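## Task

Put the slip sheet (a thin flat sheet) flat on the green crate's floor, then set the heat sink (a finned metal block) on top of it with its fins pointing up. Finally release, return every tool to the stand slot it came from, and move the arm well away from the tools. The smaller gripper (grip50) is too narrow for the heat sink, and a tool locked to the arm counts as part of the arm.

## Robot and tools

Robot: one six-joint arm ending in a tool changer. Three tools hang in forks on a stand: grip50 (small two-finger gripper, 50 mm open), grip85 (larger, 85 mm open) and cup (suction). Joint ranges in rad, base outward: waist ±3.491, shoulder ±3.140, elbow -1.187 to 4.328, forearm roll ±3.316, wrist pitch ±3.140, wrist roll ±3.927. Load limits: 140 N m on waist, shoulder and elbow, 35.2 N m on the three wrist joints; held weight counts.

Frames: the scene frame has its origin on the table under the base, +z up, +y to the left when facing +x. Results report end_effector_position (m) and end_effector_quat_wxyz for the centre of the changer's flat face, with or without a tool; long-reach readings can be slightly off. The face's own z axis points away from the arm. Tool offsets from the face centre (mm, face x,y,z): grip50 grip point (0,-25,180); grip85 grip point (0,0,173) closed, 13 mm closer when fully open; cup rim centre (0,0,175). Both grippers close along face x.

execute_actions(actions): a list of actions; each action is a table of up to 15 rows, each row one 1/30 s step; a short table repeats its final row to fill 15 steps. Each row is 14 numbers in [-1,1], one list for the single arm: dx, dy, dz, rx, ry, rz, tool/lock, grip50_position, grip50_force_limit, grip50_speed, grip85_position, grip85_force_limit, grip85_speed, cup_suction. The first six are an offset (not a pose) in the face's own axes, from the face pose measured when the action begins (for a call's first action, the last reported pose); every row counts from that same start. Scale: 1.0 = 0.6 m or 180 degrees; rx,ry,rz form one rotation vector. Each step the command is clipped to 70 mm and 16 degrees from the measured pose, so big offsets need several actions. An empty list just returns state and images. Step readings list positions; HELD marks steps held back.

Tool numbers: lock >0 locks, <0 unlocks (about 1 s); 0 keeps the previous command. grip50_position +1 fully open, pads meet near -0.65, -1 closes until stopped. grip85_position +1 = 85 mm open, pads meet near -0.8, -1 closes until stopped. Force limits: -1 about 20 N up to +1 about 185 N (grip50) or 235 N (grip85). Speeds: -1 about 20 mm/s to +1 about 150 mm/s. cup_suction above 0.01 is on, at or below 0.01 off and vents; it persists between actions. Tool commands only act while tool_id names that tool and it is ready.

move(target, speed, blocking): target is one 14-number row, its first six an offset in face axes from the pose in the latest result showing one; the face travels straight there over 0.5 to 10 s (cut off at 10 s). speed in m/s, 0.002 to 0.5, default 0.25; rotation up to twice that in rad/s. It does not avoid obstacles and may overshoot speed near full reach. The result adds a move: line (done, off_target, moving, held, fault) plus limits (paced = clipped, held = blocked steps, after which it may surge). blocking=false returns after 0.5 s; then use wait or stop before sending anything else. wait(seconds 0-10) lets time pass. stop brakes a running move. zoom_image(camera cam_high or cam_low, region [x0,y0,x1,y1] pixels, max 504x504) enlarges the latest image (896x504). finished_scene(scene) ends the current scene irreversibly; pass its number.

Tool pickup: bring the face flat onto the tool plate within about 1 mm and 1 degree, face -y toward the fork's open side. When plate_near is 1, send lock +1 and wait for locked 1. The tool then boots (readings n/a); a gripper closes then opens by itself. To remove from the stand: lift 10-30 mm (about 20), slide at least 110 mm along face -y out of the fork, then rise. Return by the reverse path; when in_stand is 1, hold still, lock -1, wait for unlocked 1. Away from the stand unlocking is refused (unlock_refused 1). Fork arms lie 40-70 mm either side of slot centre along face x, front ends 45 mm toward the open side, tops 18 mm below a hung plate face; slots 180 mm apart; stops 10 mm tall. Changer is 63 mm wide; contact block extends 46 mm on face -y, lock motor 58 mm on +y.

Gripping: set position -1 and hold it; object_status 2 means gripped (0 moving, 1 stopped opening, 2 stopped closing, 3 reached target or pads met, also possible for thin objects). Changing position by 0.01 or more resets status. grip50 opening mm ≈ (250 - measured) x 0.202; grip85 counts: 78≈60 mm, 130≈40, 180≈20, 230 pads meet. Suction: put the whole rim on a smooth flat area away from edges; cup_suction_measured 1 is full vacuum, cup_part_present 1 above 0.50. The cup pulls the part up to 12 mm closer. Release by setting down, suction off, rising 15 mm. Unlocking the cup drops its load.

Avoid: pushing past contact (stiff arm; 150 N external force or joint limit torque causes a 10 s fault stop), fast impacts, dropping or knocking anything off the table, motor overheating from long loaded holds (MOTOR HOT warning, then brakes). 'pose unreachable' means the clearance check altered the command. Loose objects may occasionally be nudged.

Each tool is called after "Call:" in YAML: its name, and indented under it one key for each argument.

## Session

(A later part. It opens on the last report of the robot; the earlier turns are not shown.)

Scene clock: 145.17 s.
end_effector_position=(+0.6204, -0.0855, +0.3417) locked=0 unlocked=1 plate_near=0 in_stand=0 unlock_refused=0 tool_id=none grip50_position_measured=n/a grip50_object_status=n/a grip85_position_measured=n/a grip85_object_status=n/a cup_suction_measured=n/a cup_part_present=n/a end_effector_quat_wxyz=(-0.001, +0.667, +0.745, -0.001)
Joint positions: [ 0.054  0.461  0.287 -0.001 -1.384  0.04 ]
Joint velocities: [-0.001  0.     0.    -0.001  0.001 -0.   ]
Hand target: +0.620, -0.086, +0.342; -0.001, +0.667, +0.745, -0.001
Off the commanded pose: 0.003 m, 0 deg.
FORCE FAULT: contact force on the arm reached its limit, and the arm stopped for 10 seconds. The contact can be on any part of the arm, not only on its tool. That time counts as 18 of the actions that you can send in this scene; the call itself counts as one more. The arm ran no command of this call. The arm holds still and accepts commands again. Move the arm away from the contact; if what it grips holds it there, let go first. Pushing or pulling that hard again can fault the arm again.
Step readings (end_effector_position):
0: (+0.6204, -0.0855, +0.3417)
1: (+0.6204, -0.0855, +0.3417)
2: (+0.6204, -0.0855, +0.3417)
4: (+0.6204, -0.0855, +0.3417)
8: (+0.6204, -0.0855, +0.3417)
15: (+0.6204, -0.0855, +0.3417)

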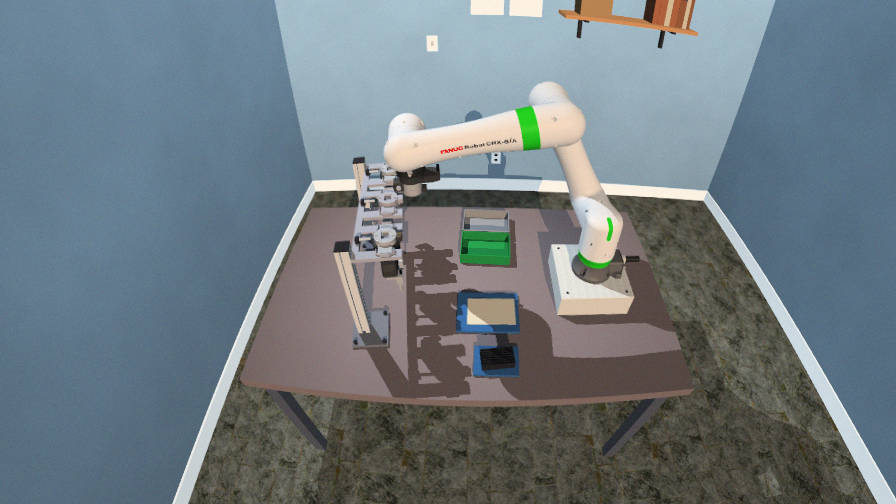

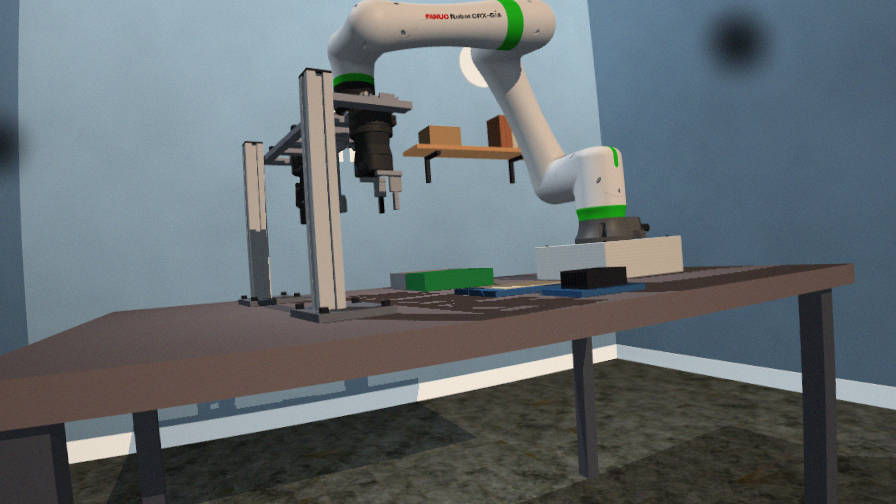

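Call:
execute_actions:
  actions:
    - [[0,-0.002,0,-0.0003,0,0,0,1,0,0,1,0,0,0],[0,-0.004,0,-0.0006,0,0,0,1,0,0,1,0,0,0],[0,-0.005,-0.002,-0.001,0,0,0,1,0,0,1,0,0,0],[0,-0.005,-0.006,-0.001,0,0,0,1,0,0,1,0,0,0],[0,-0.005,-0.011,-0.001,0,0,0,1,0,0,1,0,0,0],[0,-0.005,-0.017,-0.001,0,0,0,1,0,0,1,0,0,0],[0,-0.005,-0.024,-0.001,0,0,0,1,0,0,1,0,0,0],[0,-0.005,-0.031,-0.001,0,0,0,1,0,0,1,0,0,0],[0,-0.005,-0.038,-0.001,0,0,0,1,0,0,1,0,0,0],[0,-0.005,-0.045,-0.001,0,0,0,1,0,0,1,0,0,0],[0,-0.005,-0.051,-0.001,0,0,0,1,0,0,1,0,0,0],[0,-0.005,-0.056,-0.001,0,0,0,1,0,0,1,0,0,0],[0,-0.005,-0.060,-0.001,0,0,0,1,0,0,1,0,0,0],[0,-0.005,-0.062,-0.001,0,0,0,1,0,0,1,0,0,0],[0,-0.005,-0.063,-0.001,0,0,0,1,0,0,1,0,0,0]]

Scene clock: 155.17 s.
end_effector_position=(+0.6175, -0.0858, +0.3757) locked=0 unlocked=1 plate_near=0 in_stand=0 unlock_refused=0 tool_id=none grip50_position_measured=n/a grip50_object_status=n/a grip85_position_measured=n/a grip85_object_status=n/a cup_suction_measured=n/a cup_part_present=n/a end_effector_quat_wxyz=(+0.001, +0.667, +0.745, +0.000)
Joint positions: [ 0.053  0.438  0.335 -0.001 -1.45   0.04 ]
Joint velocities: [-0.002 -0.017  0.137 -0.    -0.155 -0.   ]
Hand target: +0.618, -0.086, +0.380; +0.000, +0.667, +0.745, +0.000
Off the commanded pose: 0.004 m, 0 deg.
Step readings (end_effector_position):
0: (+0.6204, -0.0855, +0.3417)
1: (+0.6204, -0.0855, +0.3417)
2: (+0.6201, -0.0855, +0.3417)
4: (+0.6186, -0.0856, +0.3422)
8: (+0.6176, -0.0857, +0.3506)
15: end_effector_position above

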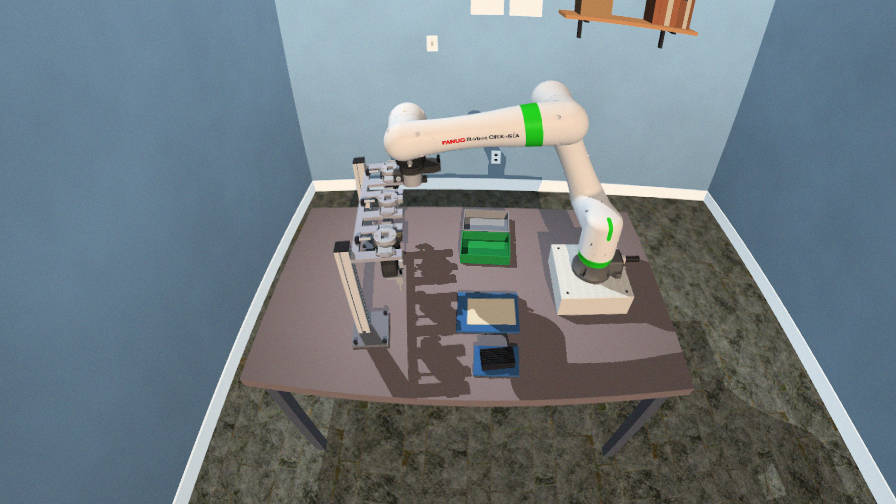

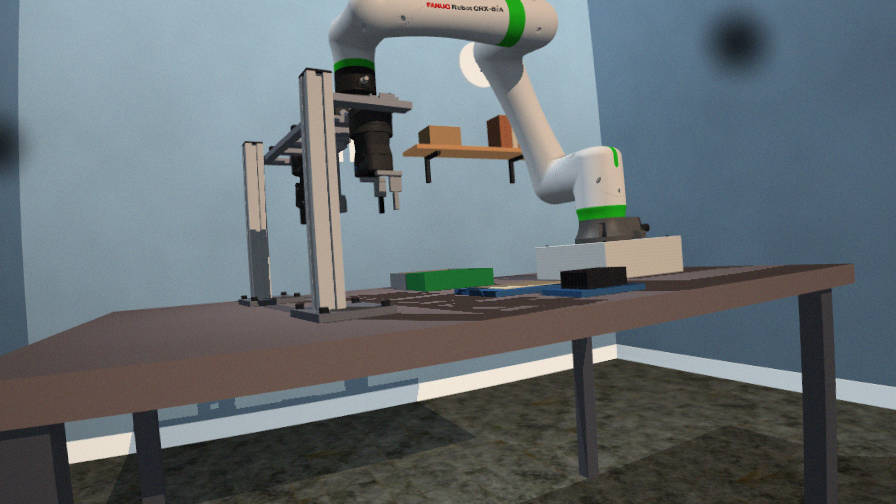

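Call:
execute_actions:
  actions: []

Scene clock: 155.87 s.
end_effector_position=(+0.6176, -0.0858, +0.3795) locked=0 unlocked=1 plate_near=0 in_stand=0 unlock_refused=0 tool_id=none grip50_position_measured=n/a grip50_object_status=n/a grip85_position_measured=n/a grip85_object_status=n/a cup_suction_measured=n/a cup_part_present=n/a end_effector_quat_wxyz=(+0.000, +0.667, +0.745, +0.000)
Joint positions: [ 0.053  0.438  0.342 -0.001 -1.459  0.04 ]
Joint velocities: [-0.001 -0.    -0.    -0.001 -0.001  0.   ]
Hand target: +0.618, -0.086, +0.380; +0.000, +0.667, +0.745, +0.000
Off the commanded pose: 0.000 m, 0 deg.

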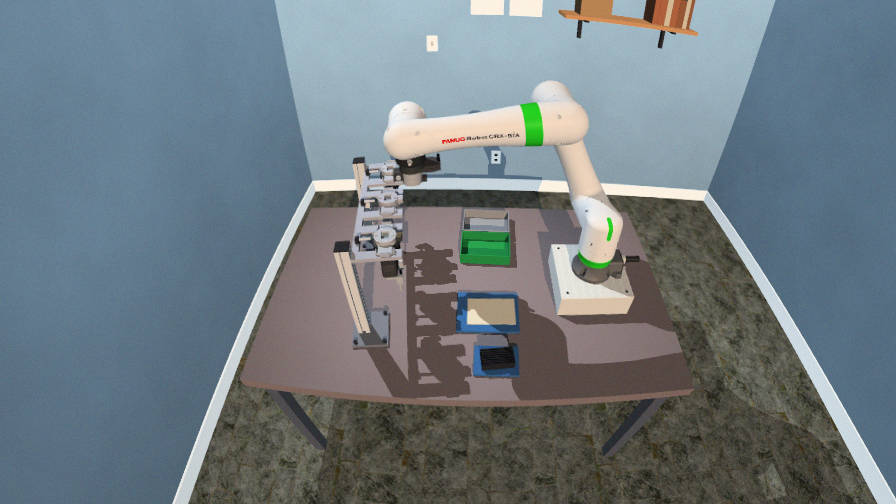

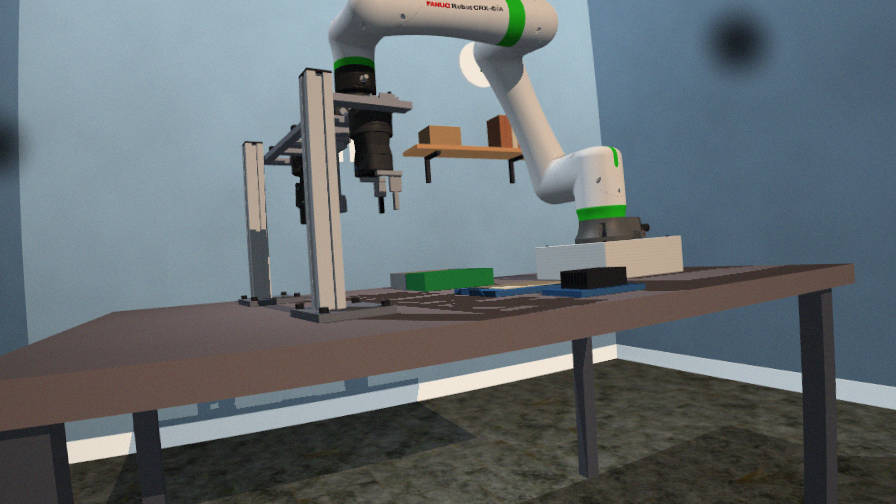

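Call:
move:
  target: [0.0957, 0.1317, -0.009, 0, 0, 0, 0, 1, 0, 0, 1, 0, 0, 0]
  speed: 0.12

Call:
zoom_image:
  camera: "cam_high"
  region: [360, 165, 415, 220]

Scene clock: 159.20 s.
end_effector_position=(+0.6898, -0.0201, +0.3848) locked=0 unlocked=1 plate_near=0 in_stand=0 unlock_refused=0 tool_id=none grip50_position_measured=n/a grip50_object_status=n/a grip85_position_measured=n/a grip85_object_status=n/a cup_suction_measured=n/a cup_part_present=n/a end_effector_quat_wxyz=(+0.000, +0.667, +0.745, +0.000)
Joint positions: [ 0.143  0.624  0.634  0.    -1.564 -0.049]
Joint velocities: [ 0.001  0.001  0.001  0.    -0.002  0.   ]
Hand target: +0.690, -0.020, +0.385; +0.000, +0.667, +0.745, +0.000
Off the commanded pose: 0.000 m, 0 deg.
move: done

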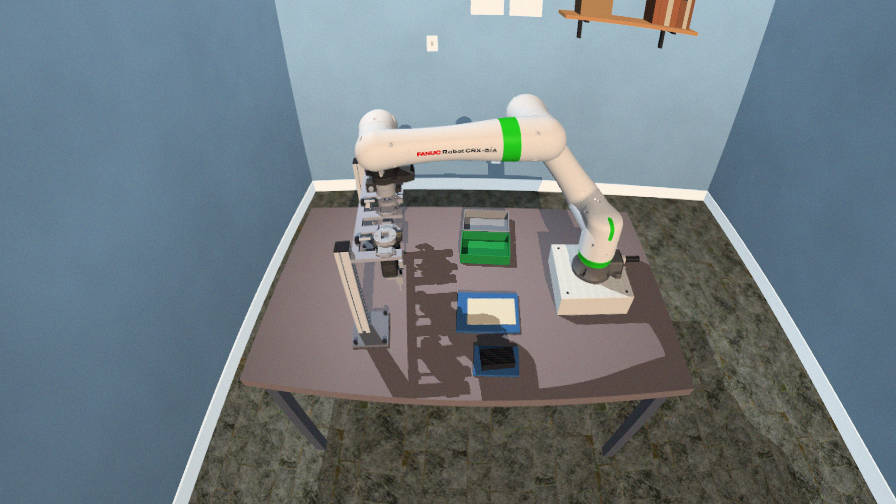

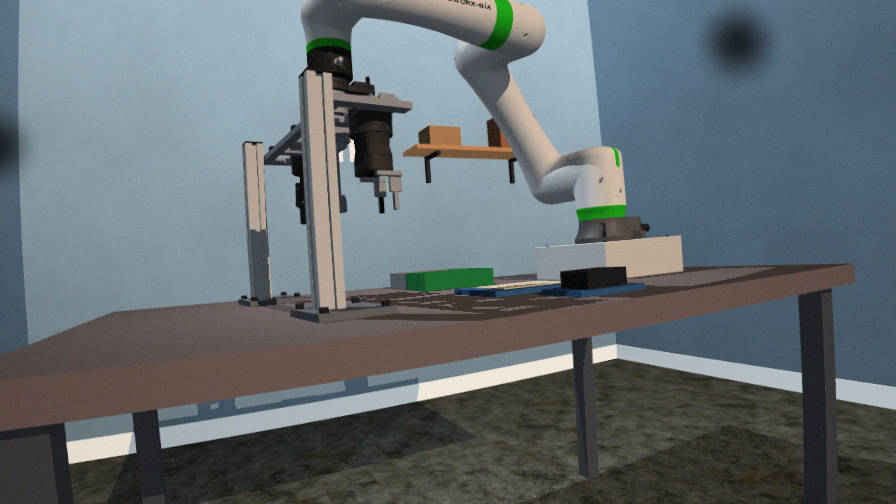

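Region (360, 165, 415, 220) of cam_high's 896x504 image, scaled by 9.164, with more detail than that image has.

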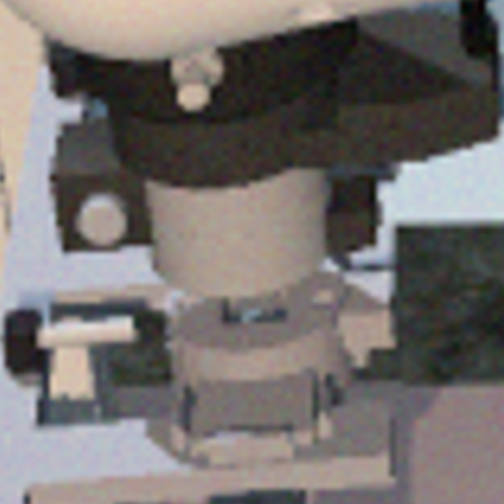

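Call:
move:
  target: [-0.004, 0, 0.018, 0, 0, 0, 0, 1, 0, 0, 1, 0, 0, 0]
  speed: 0.03

Call:
zoom_image:
  camera: "cam_high"
  region: [360, 165, 415, 220]

Call:
zoom_image:
  camera: "cam_low"
  region: [320, 90, 370, 140]

Scene clock: 173.17 s.
end_effector_position=(+0.6901, -0.0225, +0.3740) locked=0 unlocked=1 plate_near=0 in_stand=0 unlock_refused=0 tool_id=none grip50_position_measured=n/a grip50_object_status=n/a grip85_position_measured=n/a grip85_object_status=n/a cup_suction_measured=n/a cup_part_present=n/a end_effector_quat_wxyz=(+0.000, +0.667, +0.745, +0.000)
Joint positions: [ 0.139  0.625  0.611  0.    -1.54  -0.046]
Joint velocities: [ 0.     0.    -0.001  0.002  0.    -0.   ]
Hand target: +0.690, -0.023, +0.374; +0.000, +0.667, +0.745, +0.000
Off the commanded pose: 0.000 m, 0 deg.
move: done

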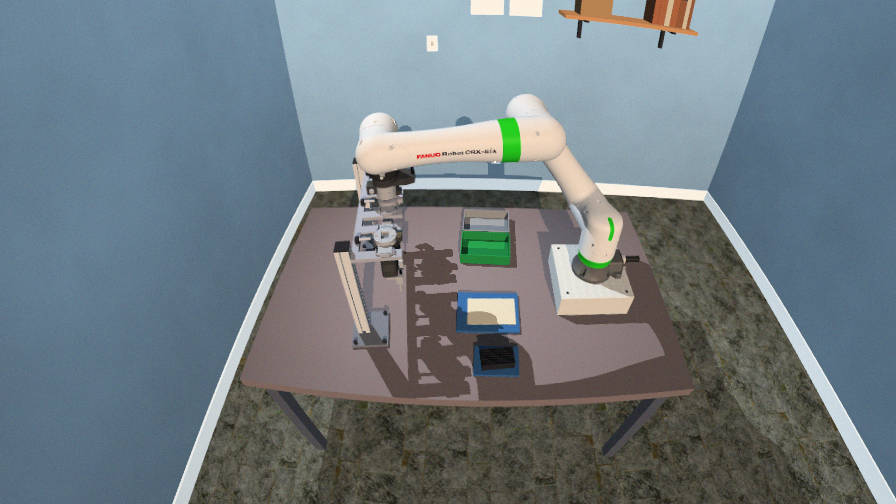

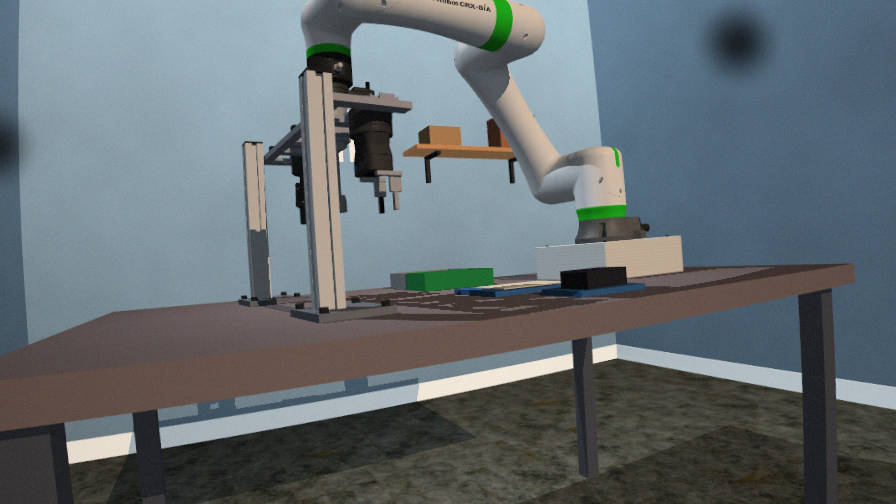

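Region (360, 165, 415, 220) of cam_high's 896x504 image, scaled by 9.164, with more detail than that image has.

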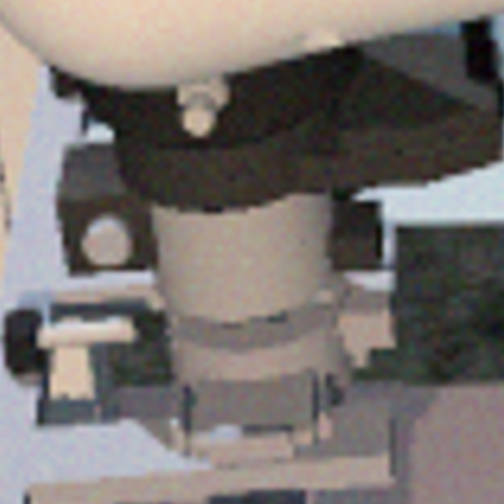

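Region (320, 90, 370, 140) of cam_low's 896x504 image, scaled by 10.080, with more detail than that image has.

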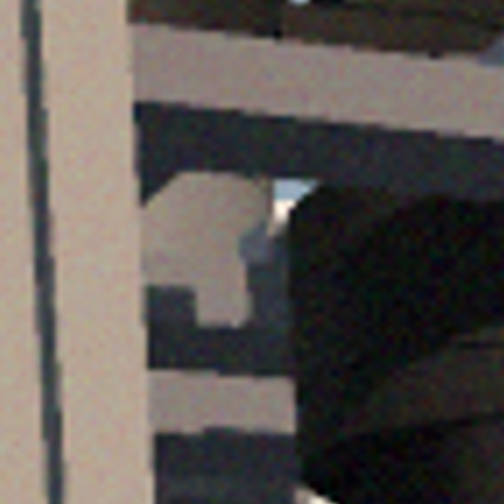

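Call:
zoom_image:
  camera: "cam_high"
  region: [370, 182, 406, 214]

Region (370, 182, 406, 214) of cam_high's 896x504 image, scaled by 14.000, with more detail than that image has.

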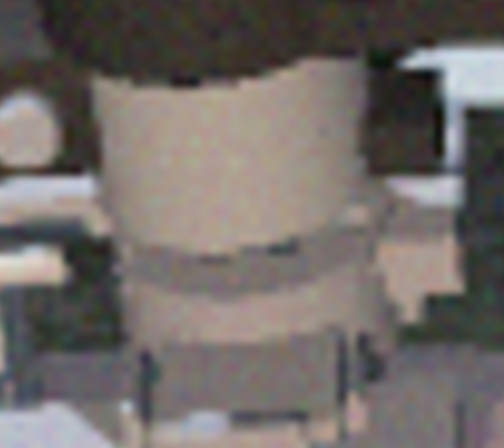

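Call:
execute_actions:
  actions:
    - [[-0.0013,-0.0022,0,0,0,0,0,1,0,0,1,0,0,0],[-0.0013,-0.0022,0,0,0,0,0,1,0,0,1,0,0,0],[-0.0013,-0.0022,0.0017,0,0,0,0,1,0,0,1,0,0,0],[-0.0013,-0.0022,0.0017,0,0,0,0,1,0,0,1,0,0,0],[-0.0013,-0.0022,0.0017,0,0,0,0,1,0,0,1,0,0,0],[-0.0013,-0.0022,0.0017,0,0,0,0,1,0,0,1,0,0,0],[-0.0013,-0.0022,0.0017,0,0,0,0,1,0,0,1,0,0,0],[-0.0013,-0.0022,0.0017,0,0,0,0,1,0,0,1,0,0,0],[-0.0013,-0.0022,0.0037,0,0,0,0,1,0,0,1,0,0,0]]
    - [[0,0,0.0025,0,0,0,0,1,0,0,1,0,0,0],[0,0,0.0025,0,0,0,0,1,0,0,1,0,0,0],[0,0,0.0025,0,0,0,0,1,0,0,1,0,0,0],[0,0,0.0025,0,0,0,0,1,0,0,1,0,0,0],[0,0,0.0025,0,0,0,0,1,0,0,1,0,0,0],[0,0,0.0025,0,0,0,0,1,0,0,1,0,0,0],[0,0,0.0025,0,0,0,0,1,0,0,1,0,0,0],[0,0,0.0025,0,0,0,0,1,0,0,1,0,0,0],[0,0,0.0013,0,0,0,0,1,0,0,1,0,0,0]]

Scene clock: 178.83 s.
end_effector_position=(+0.6889, -0.0234, +0.3710) locked=0 unlocked=1 plate_near=0 in_stand=0 unlock_refused=0 tool_id=none grip50_position_measured=n/a grip50_object_status=n/a grip85_position_measured=n/a grip85_object_status=n/a cup_suction_measured=n/a cup_part_present=n/a end_effector_quat_wxyz=(+0.000, +0.667, +0.745, +0.000)
Joint positions: [ 0.138  0.622  0.598  0.    -1.53  -0.045]
Joint velocities: [-0.     0.     0.004 -0.    -0.005  0.   ]
Hand target: +0.689, -0.023, +0.371; +0.000, +0.667, +0.745, +0.000
Off the commanded pose: 0.000 m, 0 deg.
Step readings (end_effector_position; steps 1 to 15: 1st action; 16 to 30: 2nd action):
0: (+0.6901, -0.0225, +0.3740)
1: (+0.6900, -0.0225, +0.3740)
2: (+0.6896, -0.0228, +0.3740)
4: (+0.6891, -0.0233, +0.3737)
8: (+0.6889, -0.0234, +0.3731)
15: (+0.6888, -0.0234, +0.3719)
16: (+0.6888, -0.0234, +0.3719)
17: (+0.6888, -0.0234, +0.3714)
19: (+0.6888, -0.0234, +0.3707)
23: (+0.6888, -0.0234, +0.3705)
30: end_effector_position above

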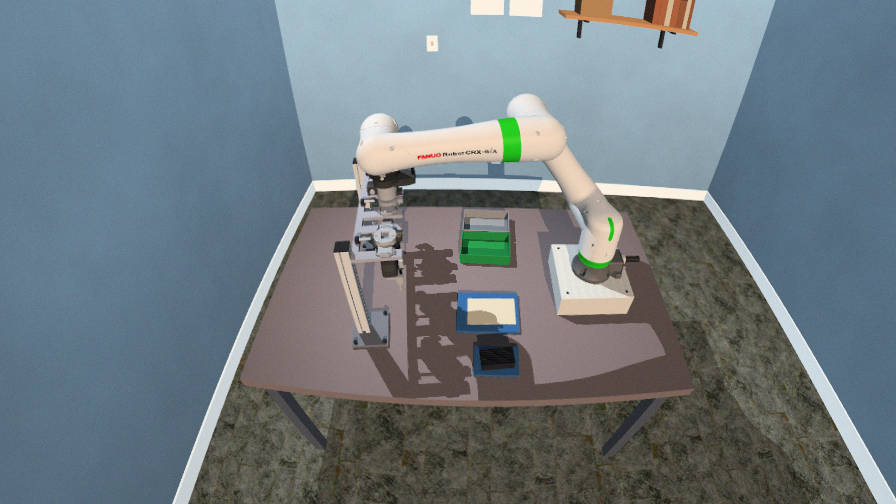

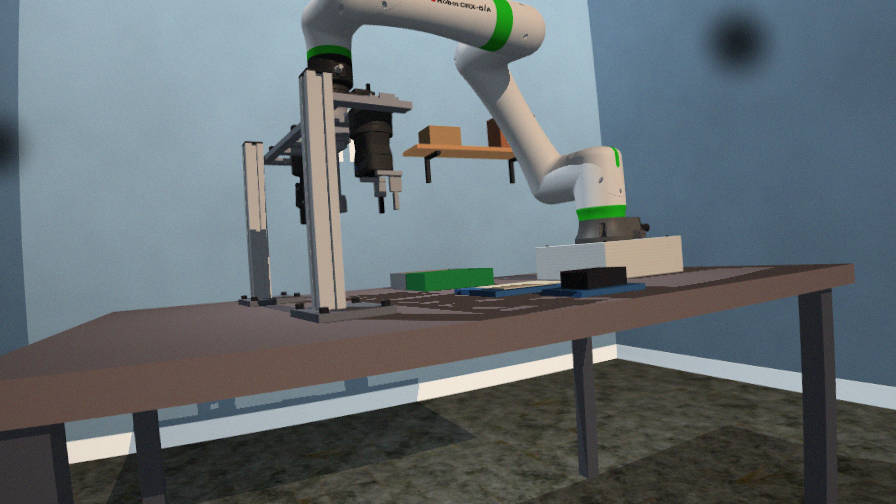

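Call:
zoom_image:
  camera: "cam_high"
  region: [370, 182, 406, 214]

Region (370, 182, 406, 214) of cam_high's 896x504 image, scaled by 14.000, with more detail than that image has.

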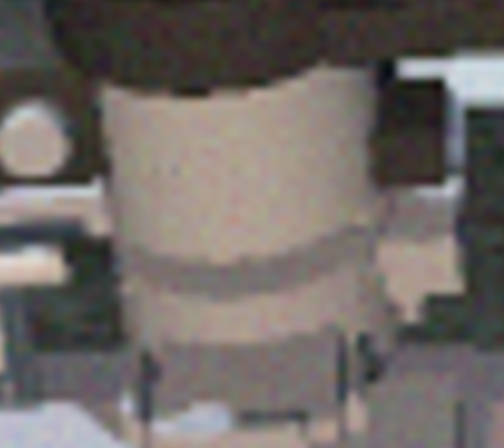

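Call:
execute_actions:
  actions:
    - [[0,0,0.0017,0,0,0,0,1,0,0,1,0,0,0],[0,0,0.0033,0,0,0,0,1,0,0,1,0,0,0],[0,0,0.0033,0,0,0,0,1,0,0,1,0,0,0],[0,0,0.0033,0,0,0,0,1,0,0,1,0,0,0],[0,0,0.0033,0,0,0,0,1,0,0,1,0,0,0],[0,0,0.0033,0,0,0,0,1,0,0,1,0,0,0],[0,0,0.0033,0,0,0,0,1,0,0,1,0,0,0],[0,0,0.0033,0,0,0,0,1,0,0,1,0,0,0],[0,0,0.0025,0,0,0,0,1,0,0,1,0,0,0]]

Scene clock: 181.60 s.
end_effector_position=(+0.6889, -0.0234, +0.3693) locked=0 unlocked=1 plate_near=0 in_stand=0 unlock_refused=0 tool_id=none grip50_position_measured=n/a grip50_object_status=n/a grip85_position_measured=n/a grip85_object_status=n/a cup_suction_measured=n/a cup_part_present=n/a end_effector_quat_wxyz=(+0.000, +0.667, +0.745, +0.001)
Joint positions: [ 0.138  0.622  0.595  0.    -1.526 -0.045]
Joint velocities: [ 0.002 -0.     0.003  0.    -0.001  0.   ]
Hand target: +0.689, -0.023, +0.369; +0.000, +0.667, +0.745, +0.000
Off the commanded pose: 0.000 m, 0 deg.
Step readings (end_effector_position):
0: (+0.6888, -0.0234, +0.3712)
1: (+0.6888, -0.0234, +0.3712)
2: (+0.6888, -0.0234, +0.3710)
4: (+0.6888, -0.0234, +0.3698)
8: (+0.6889, -0.0234, +0.3692)
15: end_effector_position above

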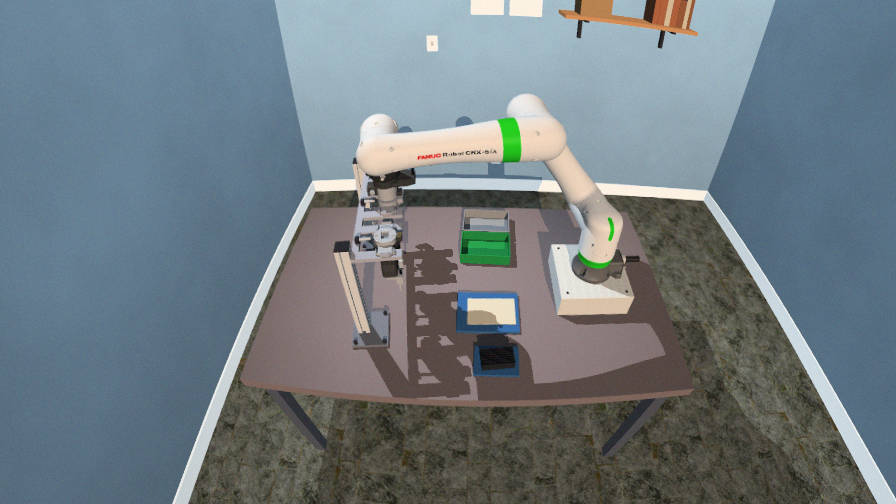

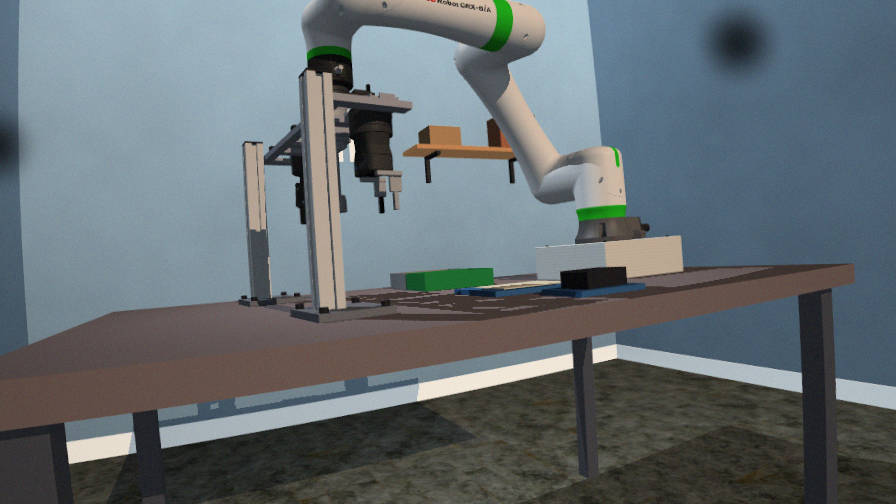

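Call:
execute_actions:
  actions:
    - [[0,0,0.0013,0.0002,0,0,0,1,0,0,1,0,0,0],[0,0,0.0013,0.0002,0,0,0,1,0,0,1,0,0,0],[0,0,0.0013,0.0002,0,0,0,1,0,0,1,0,0,0],[0,0,0.0013,0.0002,0,0,0,1,0,0,1,0,0,0],[0,0,0.0013,0.0002,0,0,0,1,0,0,1,0,0,0],[0,0,0.0013,0.0002,0,0,0,1,0,0,1,0,0,0],[0,0,0.0013,0.0002,0,0,0,1,0,0,1,0,0,0],[0,0,0.0013,0.0002,0,0,0,1,0,0,1,0,0,0],[0,0,0.0028,0.0002,0,0,0,1,0,0,1,0,0,0]]

Scene clock: 183.37 s.
end_effector_position=(+0.6889, -0.0234, +0.3676) locked=0 unlocked=1 plate_near=0 in_stand=0 unlock_refused=0 tool_id=none grip50_position_measured=n/a grip50_object_status=n/a grip85_position_measured=n/a grip85_object_status=n/a cup_suction_measured=n/a cup_part_present=n/a end_effector_quat_wxyz=(+0.000, +0.667, +0.745, +0.000)
Joint positions: [ 0.138  0.623  0.592  0.    -1.523 -0.045]
Joint velocities: [-0.     0.    -0.001 -0.001  0.001  0.   ]
Hand target: +0.689, -0.023, +0.368; +0.000, +0.667, +0.745, +0.000
Off the commanded pose: 0.000 m, 0 deg.
Step readings (end_effector_position):
0: (+0.6889, -0.0234, +0.3695)
1: (+0.6889, -0.0234, +0.3695)
2: (+0.6889, -0.0234, +0.3695)
4: (+0.6888, -0.0234, +0.3692)
8: (+0.6889, -0.0234, +0.3687)
15: end_effector_position above

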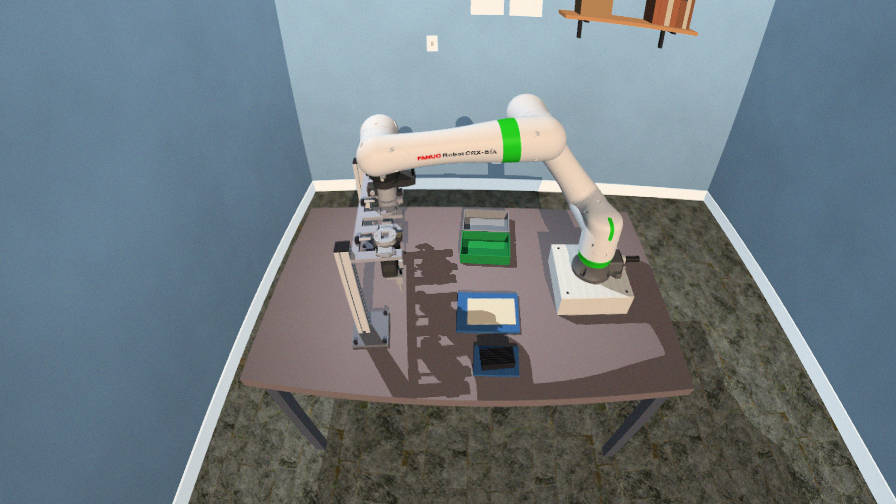

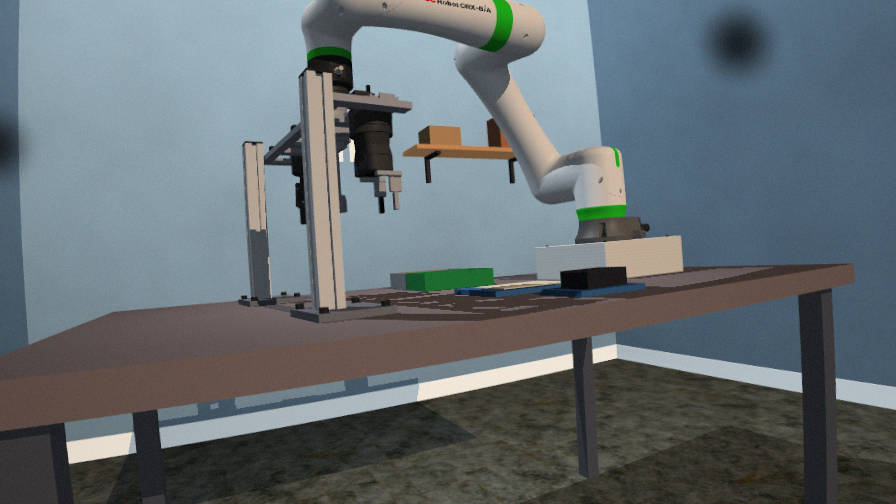

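Call:
zoom_image:
  camera: "cam_high"
  region: [370, 182, 406, 214]

Region (370, 182, 406, 214) of cam_high's 896x504 image, scaled by 14.000, with more detail than that image has.

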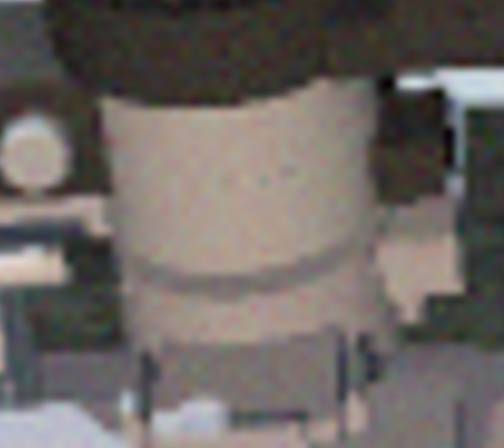

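Call:
execute_actions:
  actions:
    - [[0,0,0.0013,0,0,0,0,1,0,0,1,0,0,0],[0,0,0.0013,0,0,0,0,1,0,0,1,0,0,0],[0,0,0.0013,0,0,0,0,1,0,0,1,0,0,0],[0,0,0.0013,0,0,0,0,1,0,0,1,0,0,0],[0,0,0.0013,0,0,0,0,1,0,0,1,0,0,0],[0,0,0.0013,0,0,0,0,1,0,0,1,0,0,0],[0,0,0.0013,0,0,0,0,1,0,0,1,0,0,0],[0,0,0.0013,0,0,0,0,1,0,0,1,0,0,0],[0,0,0.0026,0,0,0,0,1,0,0,1,0,0,0]]

Scene clock: 185.57 s.
end_effector_position=(+0.6889, -0.0234, +0.3661) locked=0 unlocked=1 plate_near=0 in_stand=0 unlock_refused=0 tool_id=none grip50_position_measured=n/a grip50_object_status=n/a grip85_position_measured=n/a grip85_object_status=n/a cup_suction_measured=n/a cup_part_present=n/a end_effector_quat_wxyz=(+0.000, +0.667, +0.745, +0.000)
Joint positions: [ 0.138  0.623  0.589  0.    -1.52  -0.045]
Joint velocities: [-0.    -0.     0.     0.001  0.    -0.   ]
Hand target: +0.689, -0.023, +0.366; +0.000, +0.667, +0.745, +0.000
Off the commanded pose: 0.000 m, 0 deg.
Step readings (end_effector_position):
0: (+0.6889, -0.0234, +0.3676)
1: (+0.6889, -0.0234, +0.3676)
2: (+0.6889, -0.0234, +0.3673)
4: (+0.6889, -0.0234, +0.3669)
8: (+0.6889, -0.0234, +0.3669)
15: end_effector_position above

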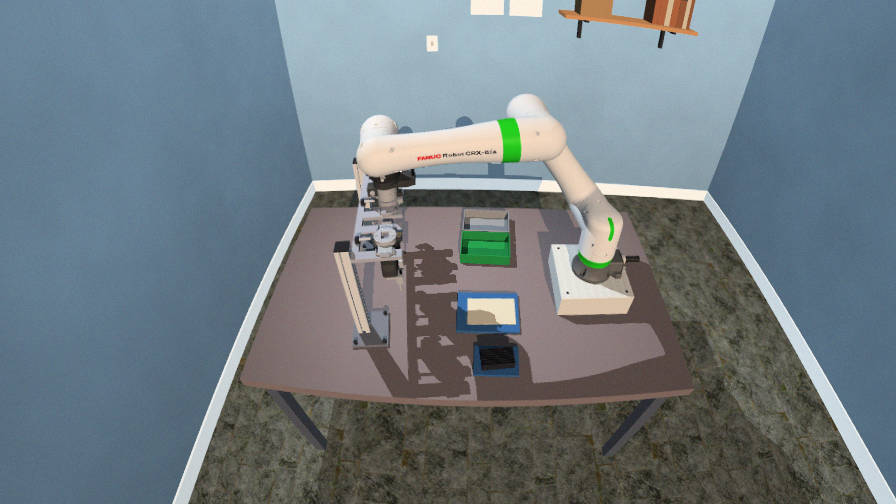

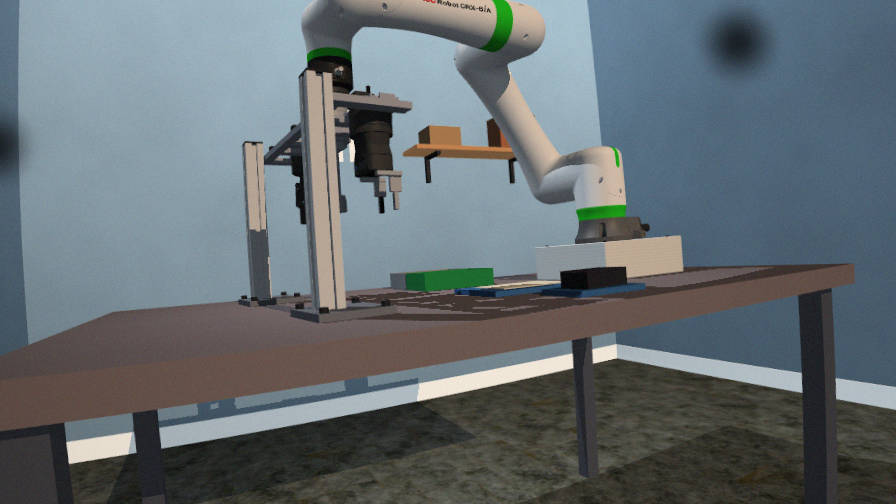

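Call:
execute_actions:
  actions:
    - [[0,0,0.0013,0,0,0,0,1,0,0,1,0,0,0],[0,0,0.0013,0,0,0,0,1,0,0,1,0,0,0],[0,0,0.0013,0,0,0,0,1,0,0,1,0,0,0],[0,0,0.0013,0,0,0,0,1,0,0,1,0,0,0],[0,0,0.0013,0,0,0,0,1,0,0,1,0,0,0],[0,0,0.0013,0,0,0,0,1,0,0,1,0,0,0],[0,0,0.0013,0,0,0,0,1,0,0,1,0,0,0],[0,0,0.0013,0,0,0,0,1,0,0,1,0,0,0],[0,0,0.0026,0,0,0,0,1,0,0,1,0,0,0]]

Scene clock: 187.70 s.
end_effector_position=(+0.6889, -0.0234, +0.3646) locked=0 unlocked=1 plate_near=0 in_stand=1 unlock_refused=0 tool_id=none grip50_position_measured=n/a grip50_object_status=n/a grip85_position_measured=n/a grip85_object_status=n/a cup_suction_measured=n/a cup_part_present=n/a end_effector_quat_wxyz=(+0.000, +0.667, +0.745, +0.000)
Joint positions: [ 0.138  0.623  0.585  0.    -1.517 -0.045]
Joint velocities: [-0.001  0.    -0.    -0.002  0.001  0.   ]
Hand target: +0.689, -0.023, +0.365; +0.000, +0.667, +0.745, +0.000
Off the commanded pose: 0.000 m, 0 deg.
Step readings (end_effector_position):
0: (+0.6889, -0.0234, +0.3661)
1: (+0.6889, -0.0234, +0.3660)
2: (+0.6889, -0.0234, +0.3658)
4: (+0.6889, -0.0234, +0.3654)
8: (+0.6889, -0.0234, +0.3653)
15: end_effector_position above

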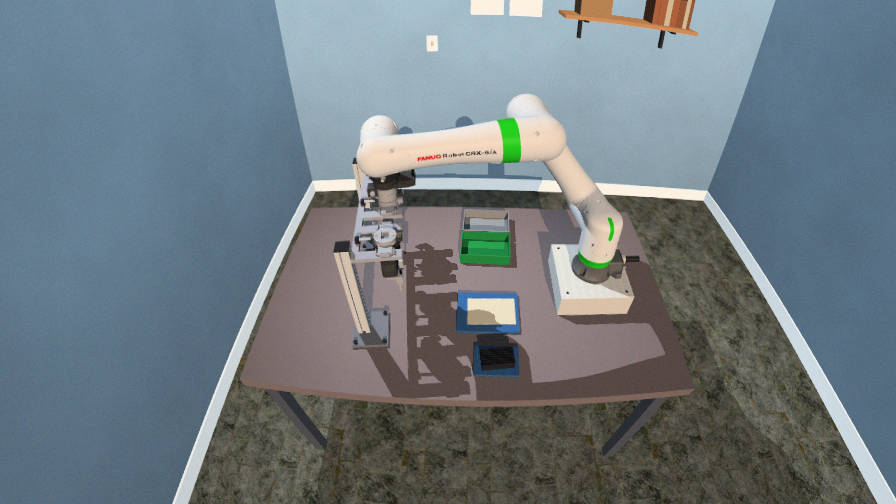

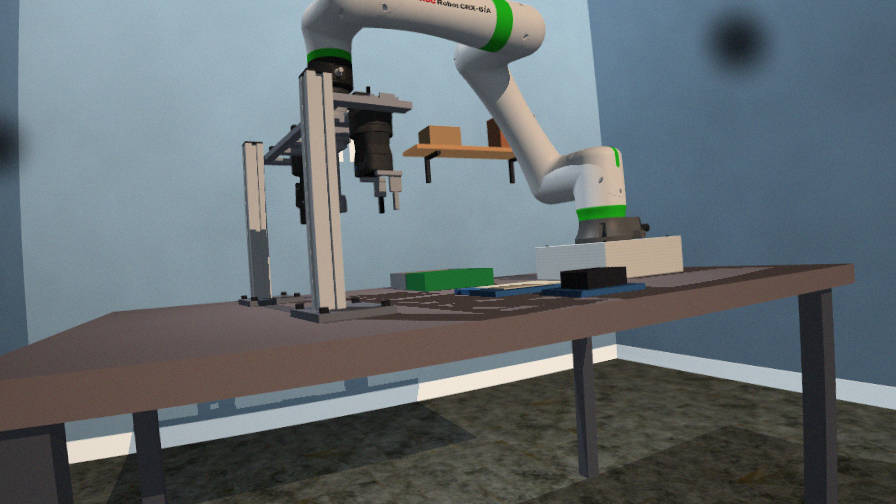

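in_stand now reads 1. Continuing down.

Call:
execute_actions:
  actions:
    - [[0,0,0.0013,0,0,0,0,1,0,0,1,0,0,0],[0,0,0.0013,0,0,0,0,1,0,0,1,0,0,0],[0,0,0.0013,0,0,0,0,1,0,0,1,0,0,0],[0,0,0.0013,0,0,0,0,1,0,0,1,0,0,0],[0,0,0.0013,0,0,0,0,1,0,0,1,0,0,0],[0,0,0.0013,0,0,0,0,1,0,0,1,0,0,0],[0,0,0.0013,0,0,0,0,1,0,0,1,0,0,0],[0,0,0.0013,0,0,0,0,1,0,0,1,0,0,0],[0,0,0.0026,0,0,0,0,1,0,0,1,0,0,0]]

Scene clock: 189.43 s.
end_effector_position=(+0.6889, -0.0234, +0.3630) locked=0 unlocked=1 plate_near=0 in_stand=1 unlock_refused=0 tool_id=none grip50_position_measured=n/a grip50_object_status=n/a grip85_position_measured=n/a grip85_object_status=n/a cup_suction_measured=n/a cup_part_present=n/a end_effector_quat_wxyz=(+0.000, +0.667, +0.745, +0.000)
Joint positions: [ 0.138  0.624  0.582  0.    -1.513 -0.045]
Joint velocities: [ 0.    -0.    -0.001  0.002 -0.    -0.   ]
Hand target: +0.689, -0.023, +0.363; +0.000, +0.667, +0.745, +0.000
Off the commanded pose: 0.000 m, 0 deg.
Step readings (end_effector_position):
0: (+0.6889, -0.0234, +0.3645)
1: (+0.6889, -0.0234, +0.3645)
2: (+0.6889, -0.0234, +0.3643)
4: (+0.6889, -0.0234, +0.3639)
8: (+0.6889, -0.0234, +0.3638)
15: end_effector_position above

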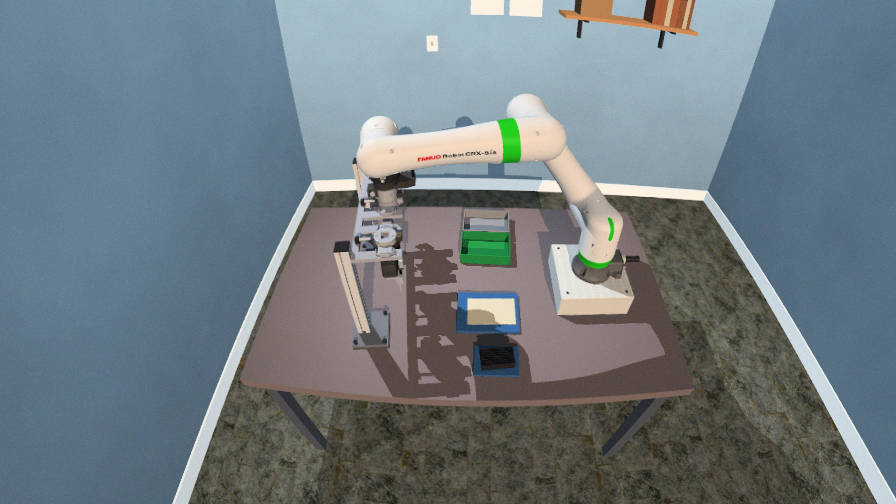

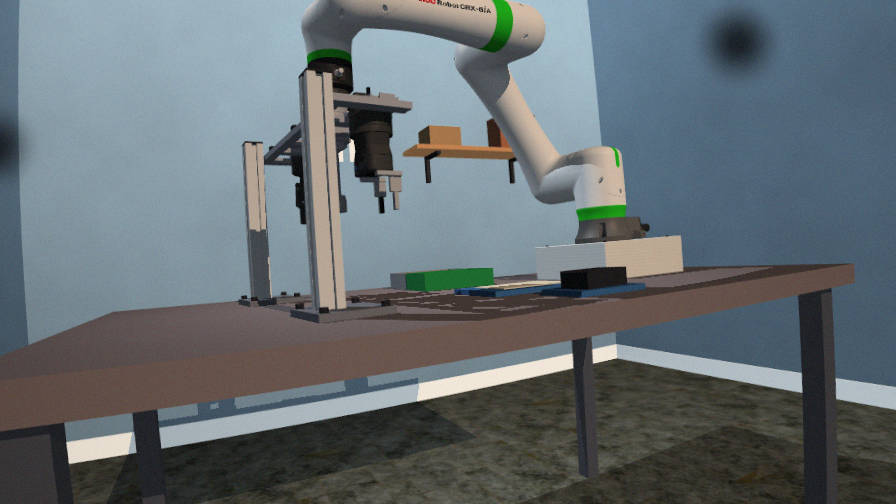

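Call:
execute_actions:
  actions:
    - [[0,0,0.001,0,0,0,0,1,0,0,1,0,0,0],[0,0,0.001,0,0,0,0,1,0,0,1,0,0,0],[0,0,0.001,0,0,0,0,1,0,0,1,0,0,0],[0,0,0.001,0,0,0,0,1,0,0,1,0,0,0],[0,0,0.001,0,0,0,0,1,0,0,1,0,0,0],[0,0,0.001,0,0,0,0,1,0,0,1,0,0,0],[0,0,0.001,0,0,0,0,1,0,0,1,0,0,0],[0,0,0.001,0,0,0,0,1,0,0,1,0,0,0],[0,0,0.0018,0,0,0,0,1,0,0,1,0,0,0]]

Scene clock: 191.40 s.
end_effector_position=(+0.6889, -0.0234, +0.3620) locked=0 unlocked=1 plate_near=1 in_stand=1 unlock_refused=0 tool_id=none grip50_position_measured=n/a grip50_object_status=n/a grip85_position_measured=n/a grip85_object_status=n/a cup_suction_measured=n/a cup_part_present=n/a end_effector_quat_wxyz=(+0.000, +0.667, +0.745, +0.000)
Joint positions: [ 0.138  0.624  0.58   0.    -1.511 -0.045]
Joint velocities: [ 0.    -0.    -0.001 -0.002 -0.001 -0.   ]
Hand target: +0.689, -0.023, +0.362; +0.000, +0.667, +0.745, +0.000
Off the commanded pose: 0.000 m, 0 deg.
Step readings (end_effector_position):
0: (+0.6889, -0.0234, +0.3630)
1: (+0.6889, -0.0234, +0.3630)
2: (+0.6889, -0.0234, +0.3628)
4: (+0.6889, -0.0234, +0.3625)
8: (+0.6889, -0.0234, +0.3624)
15: end_effector_position above

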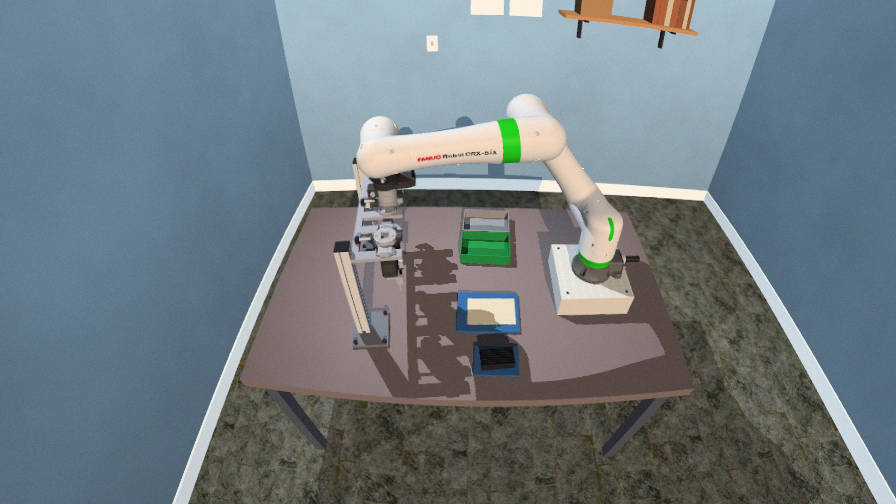

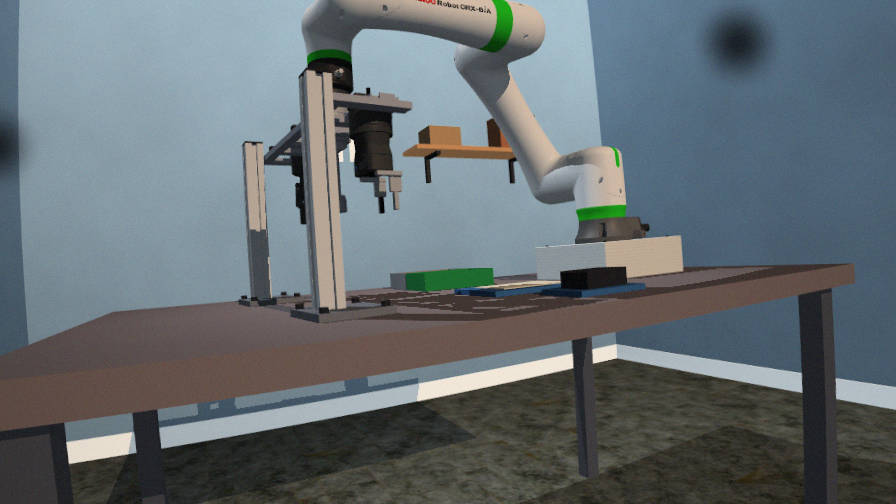

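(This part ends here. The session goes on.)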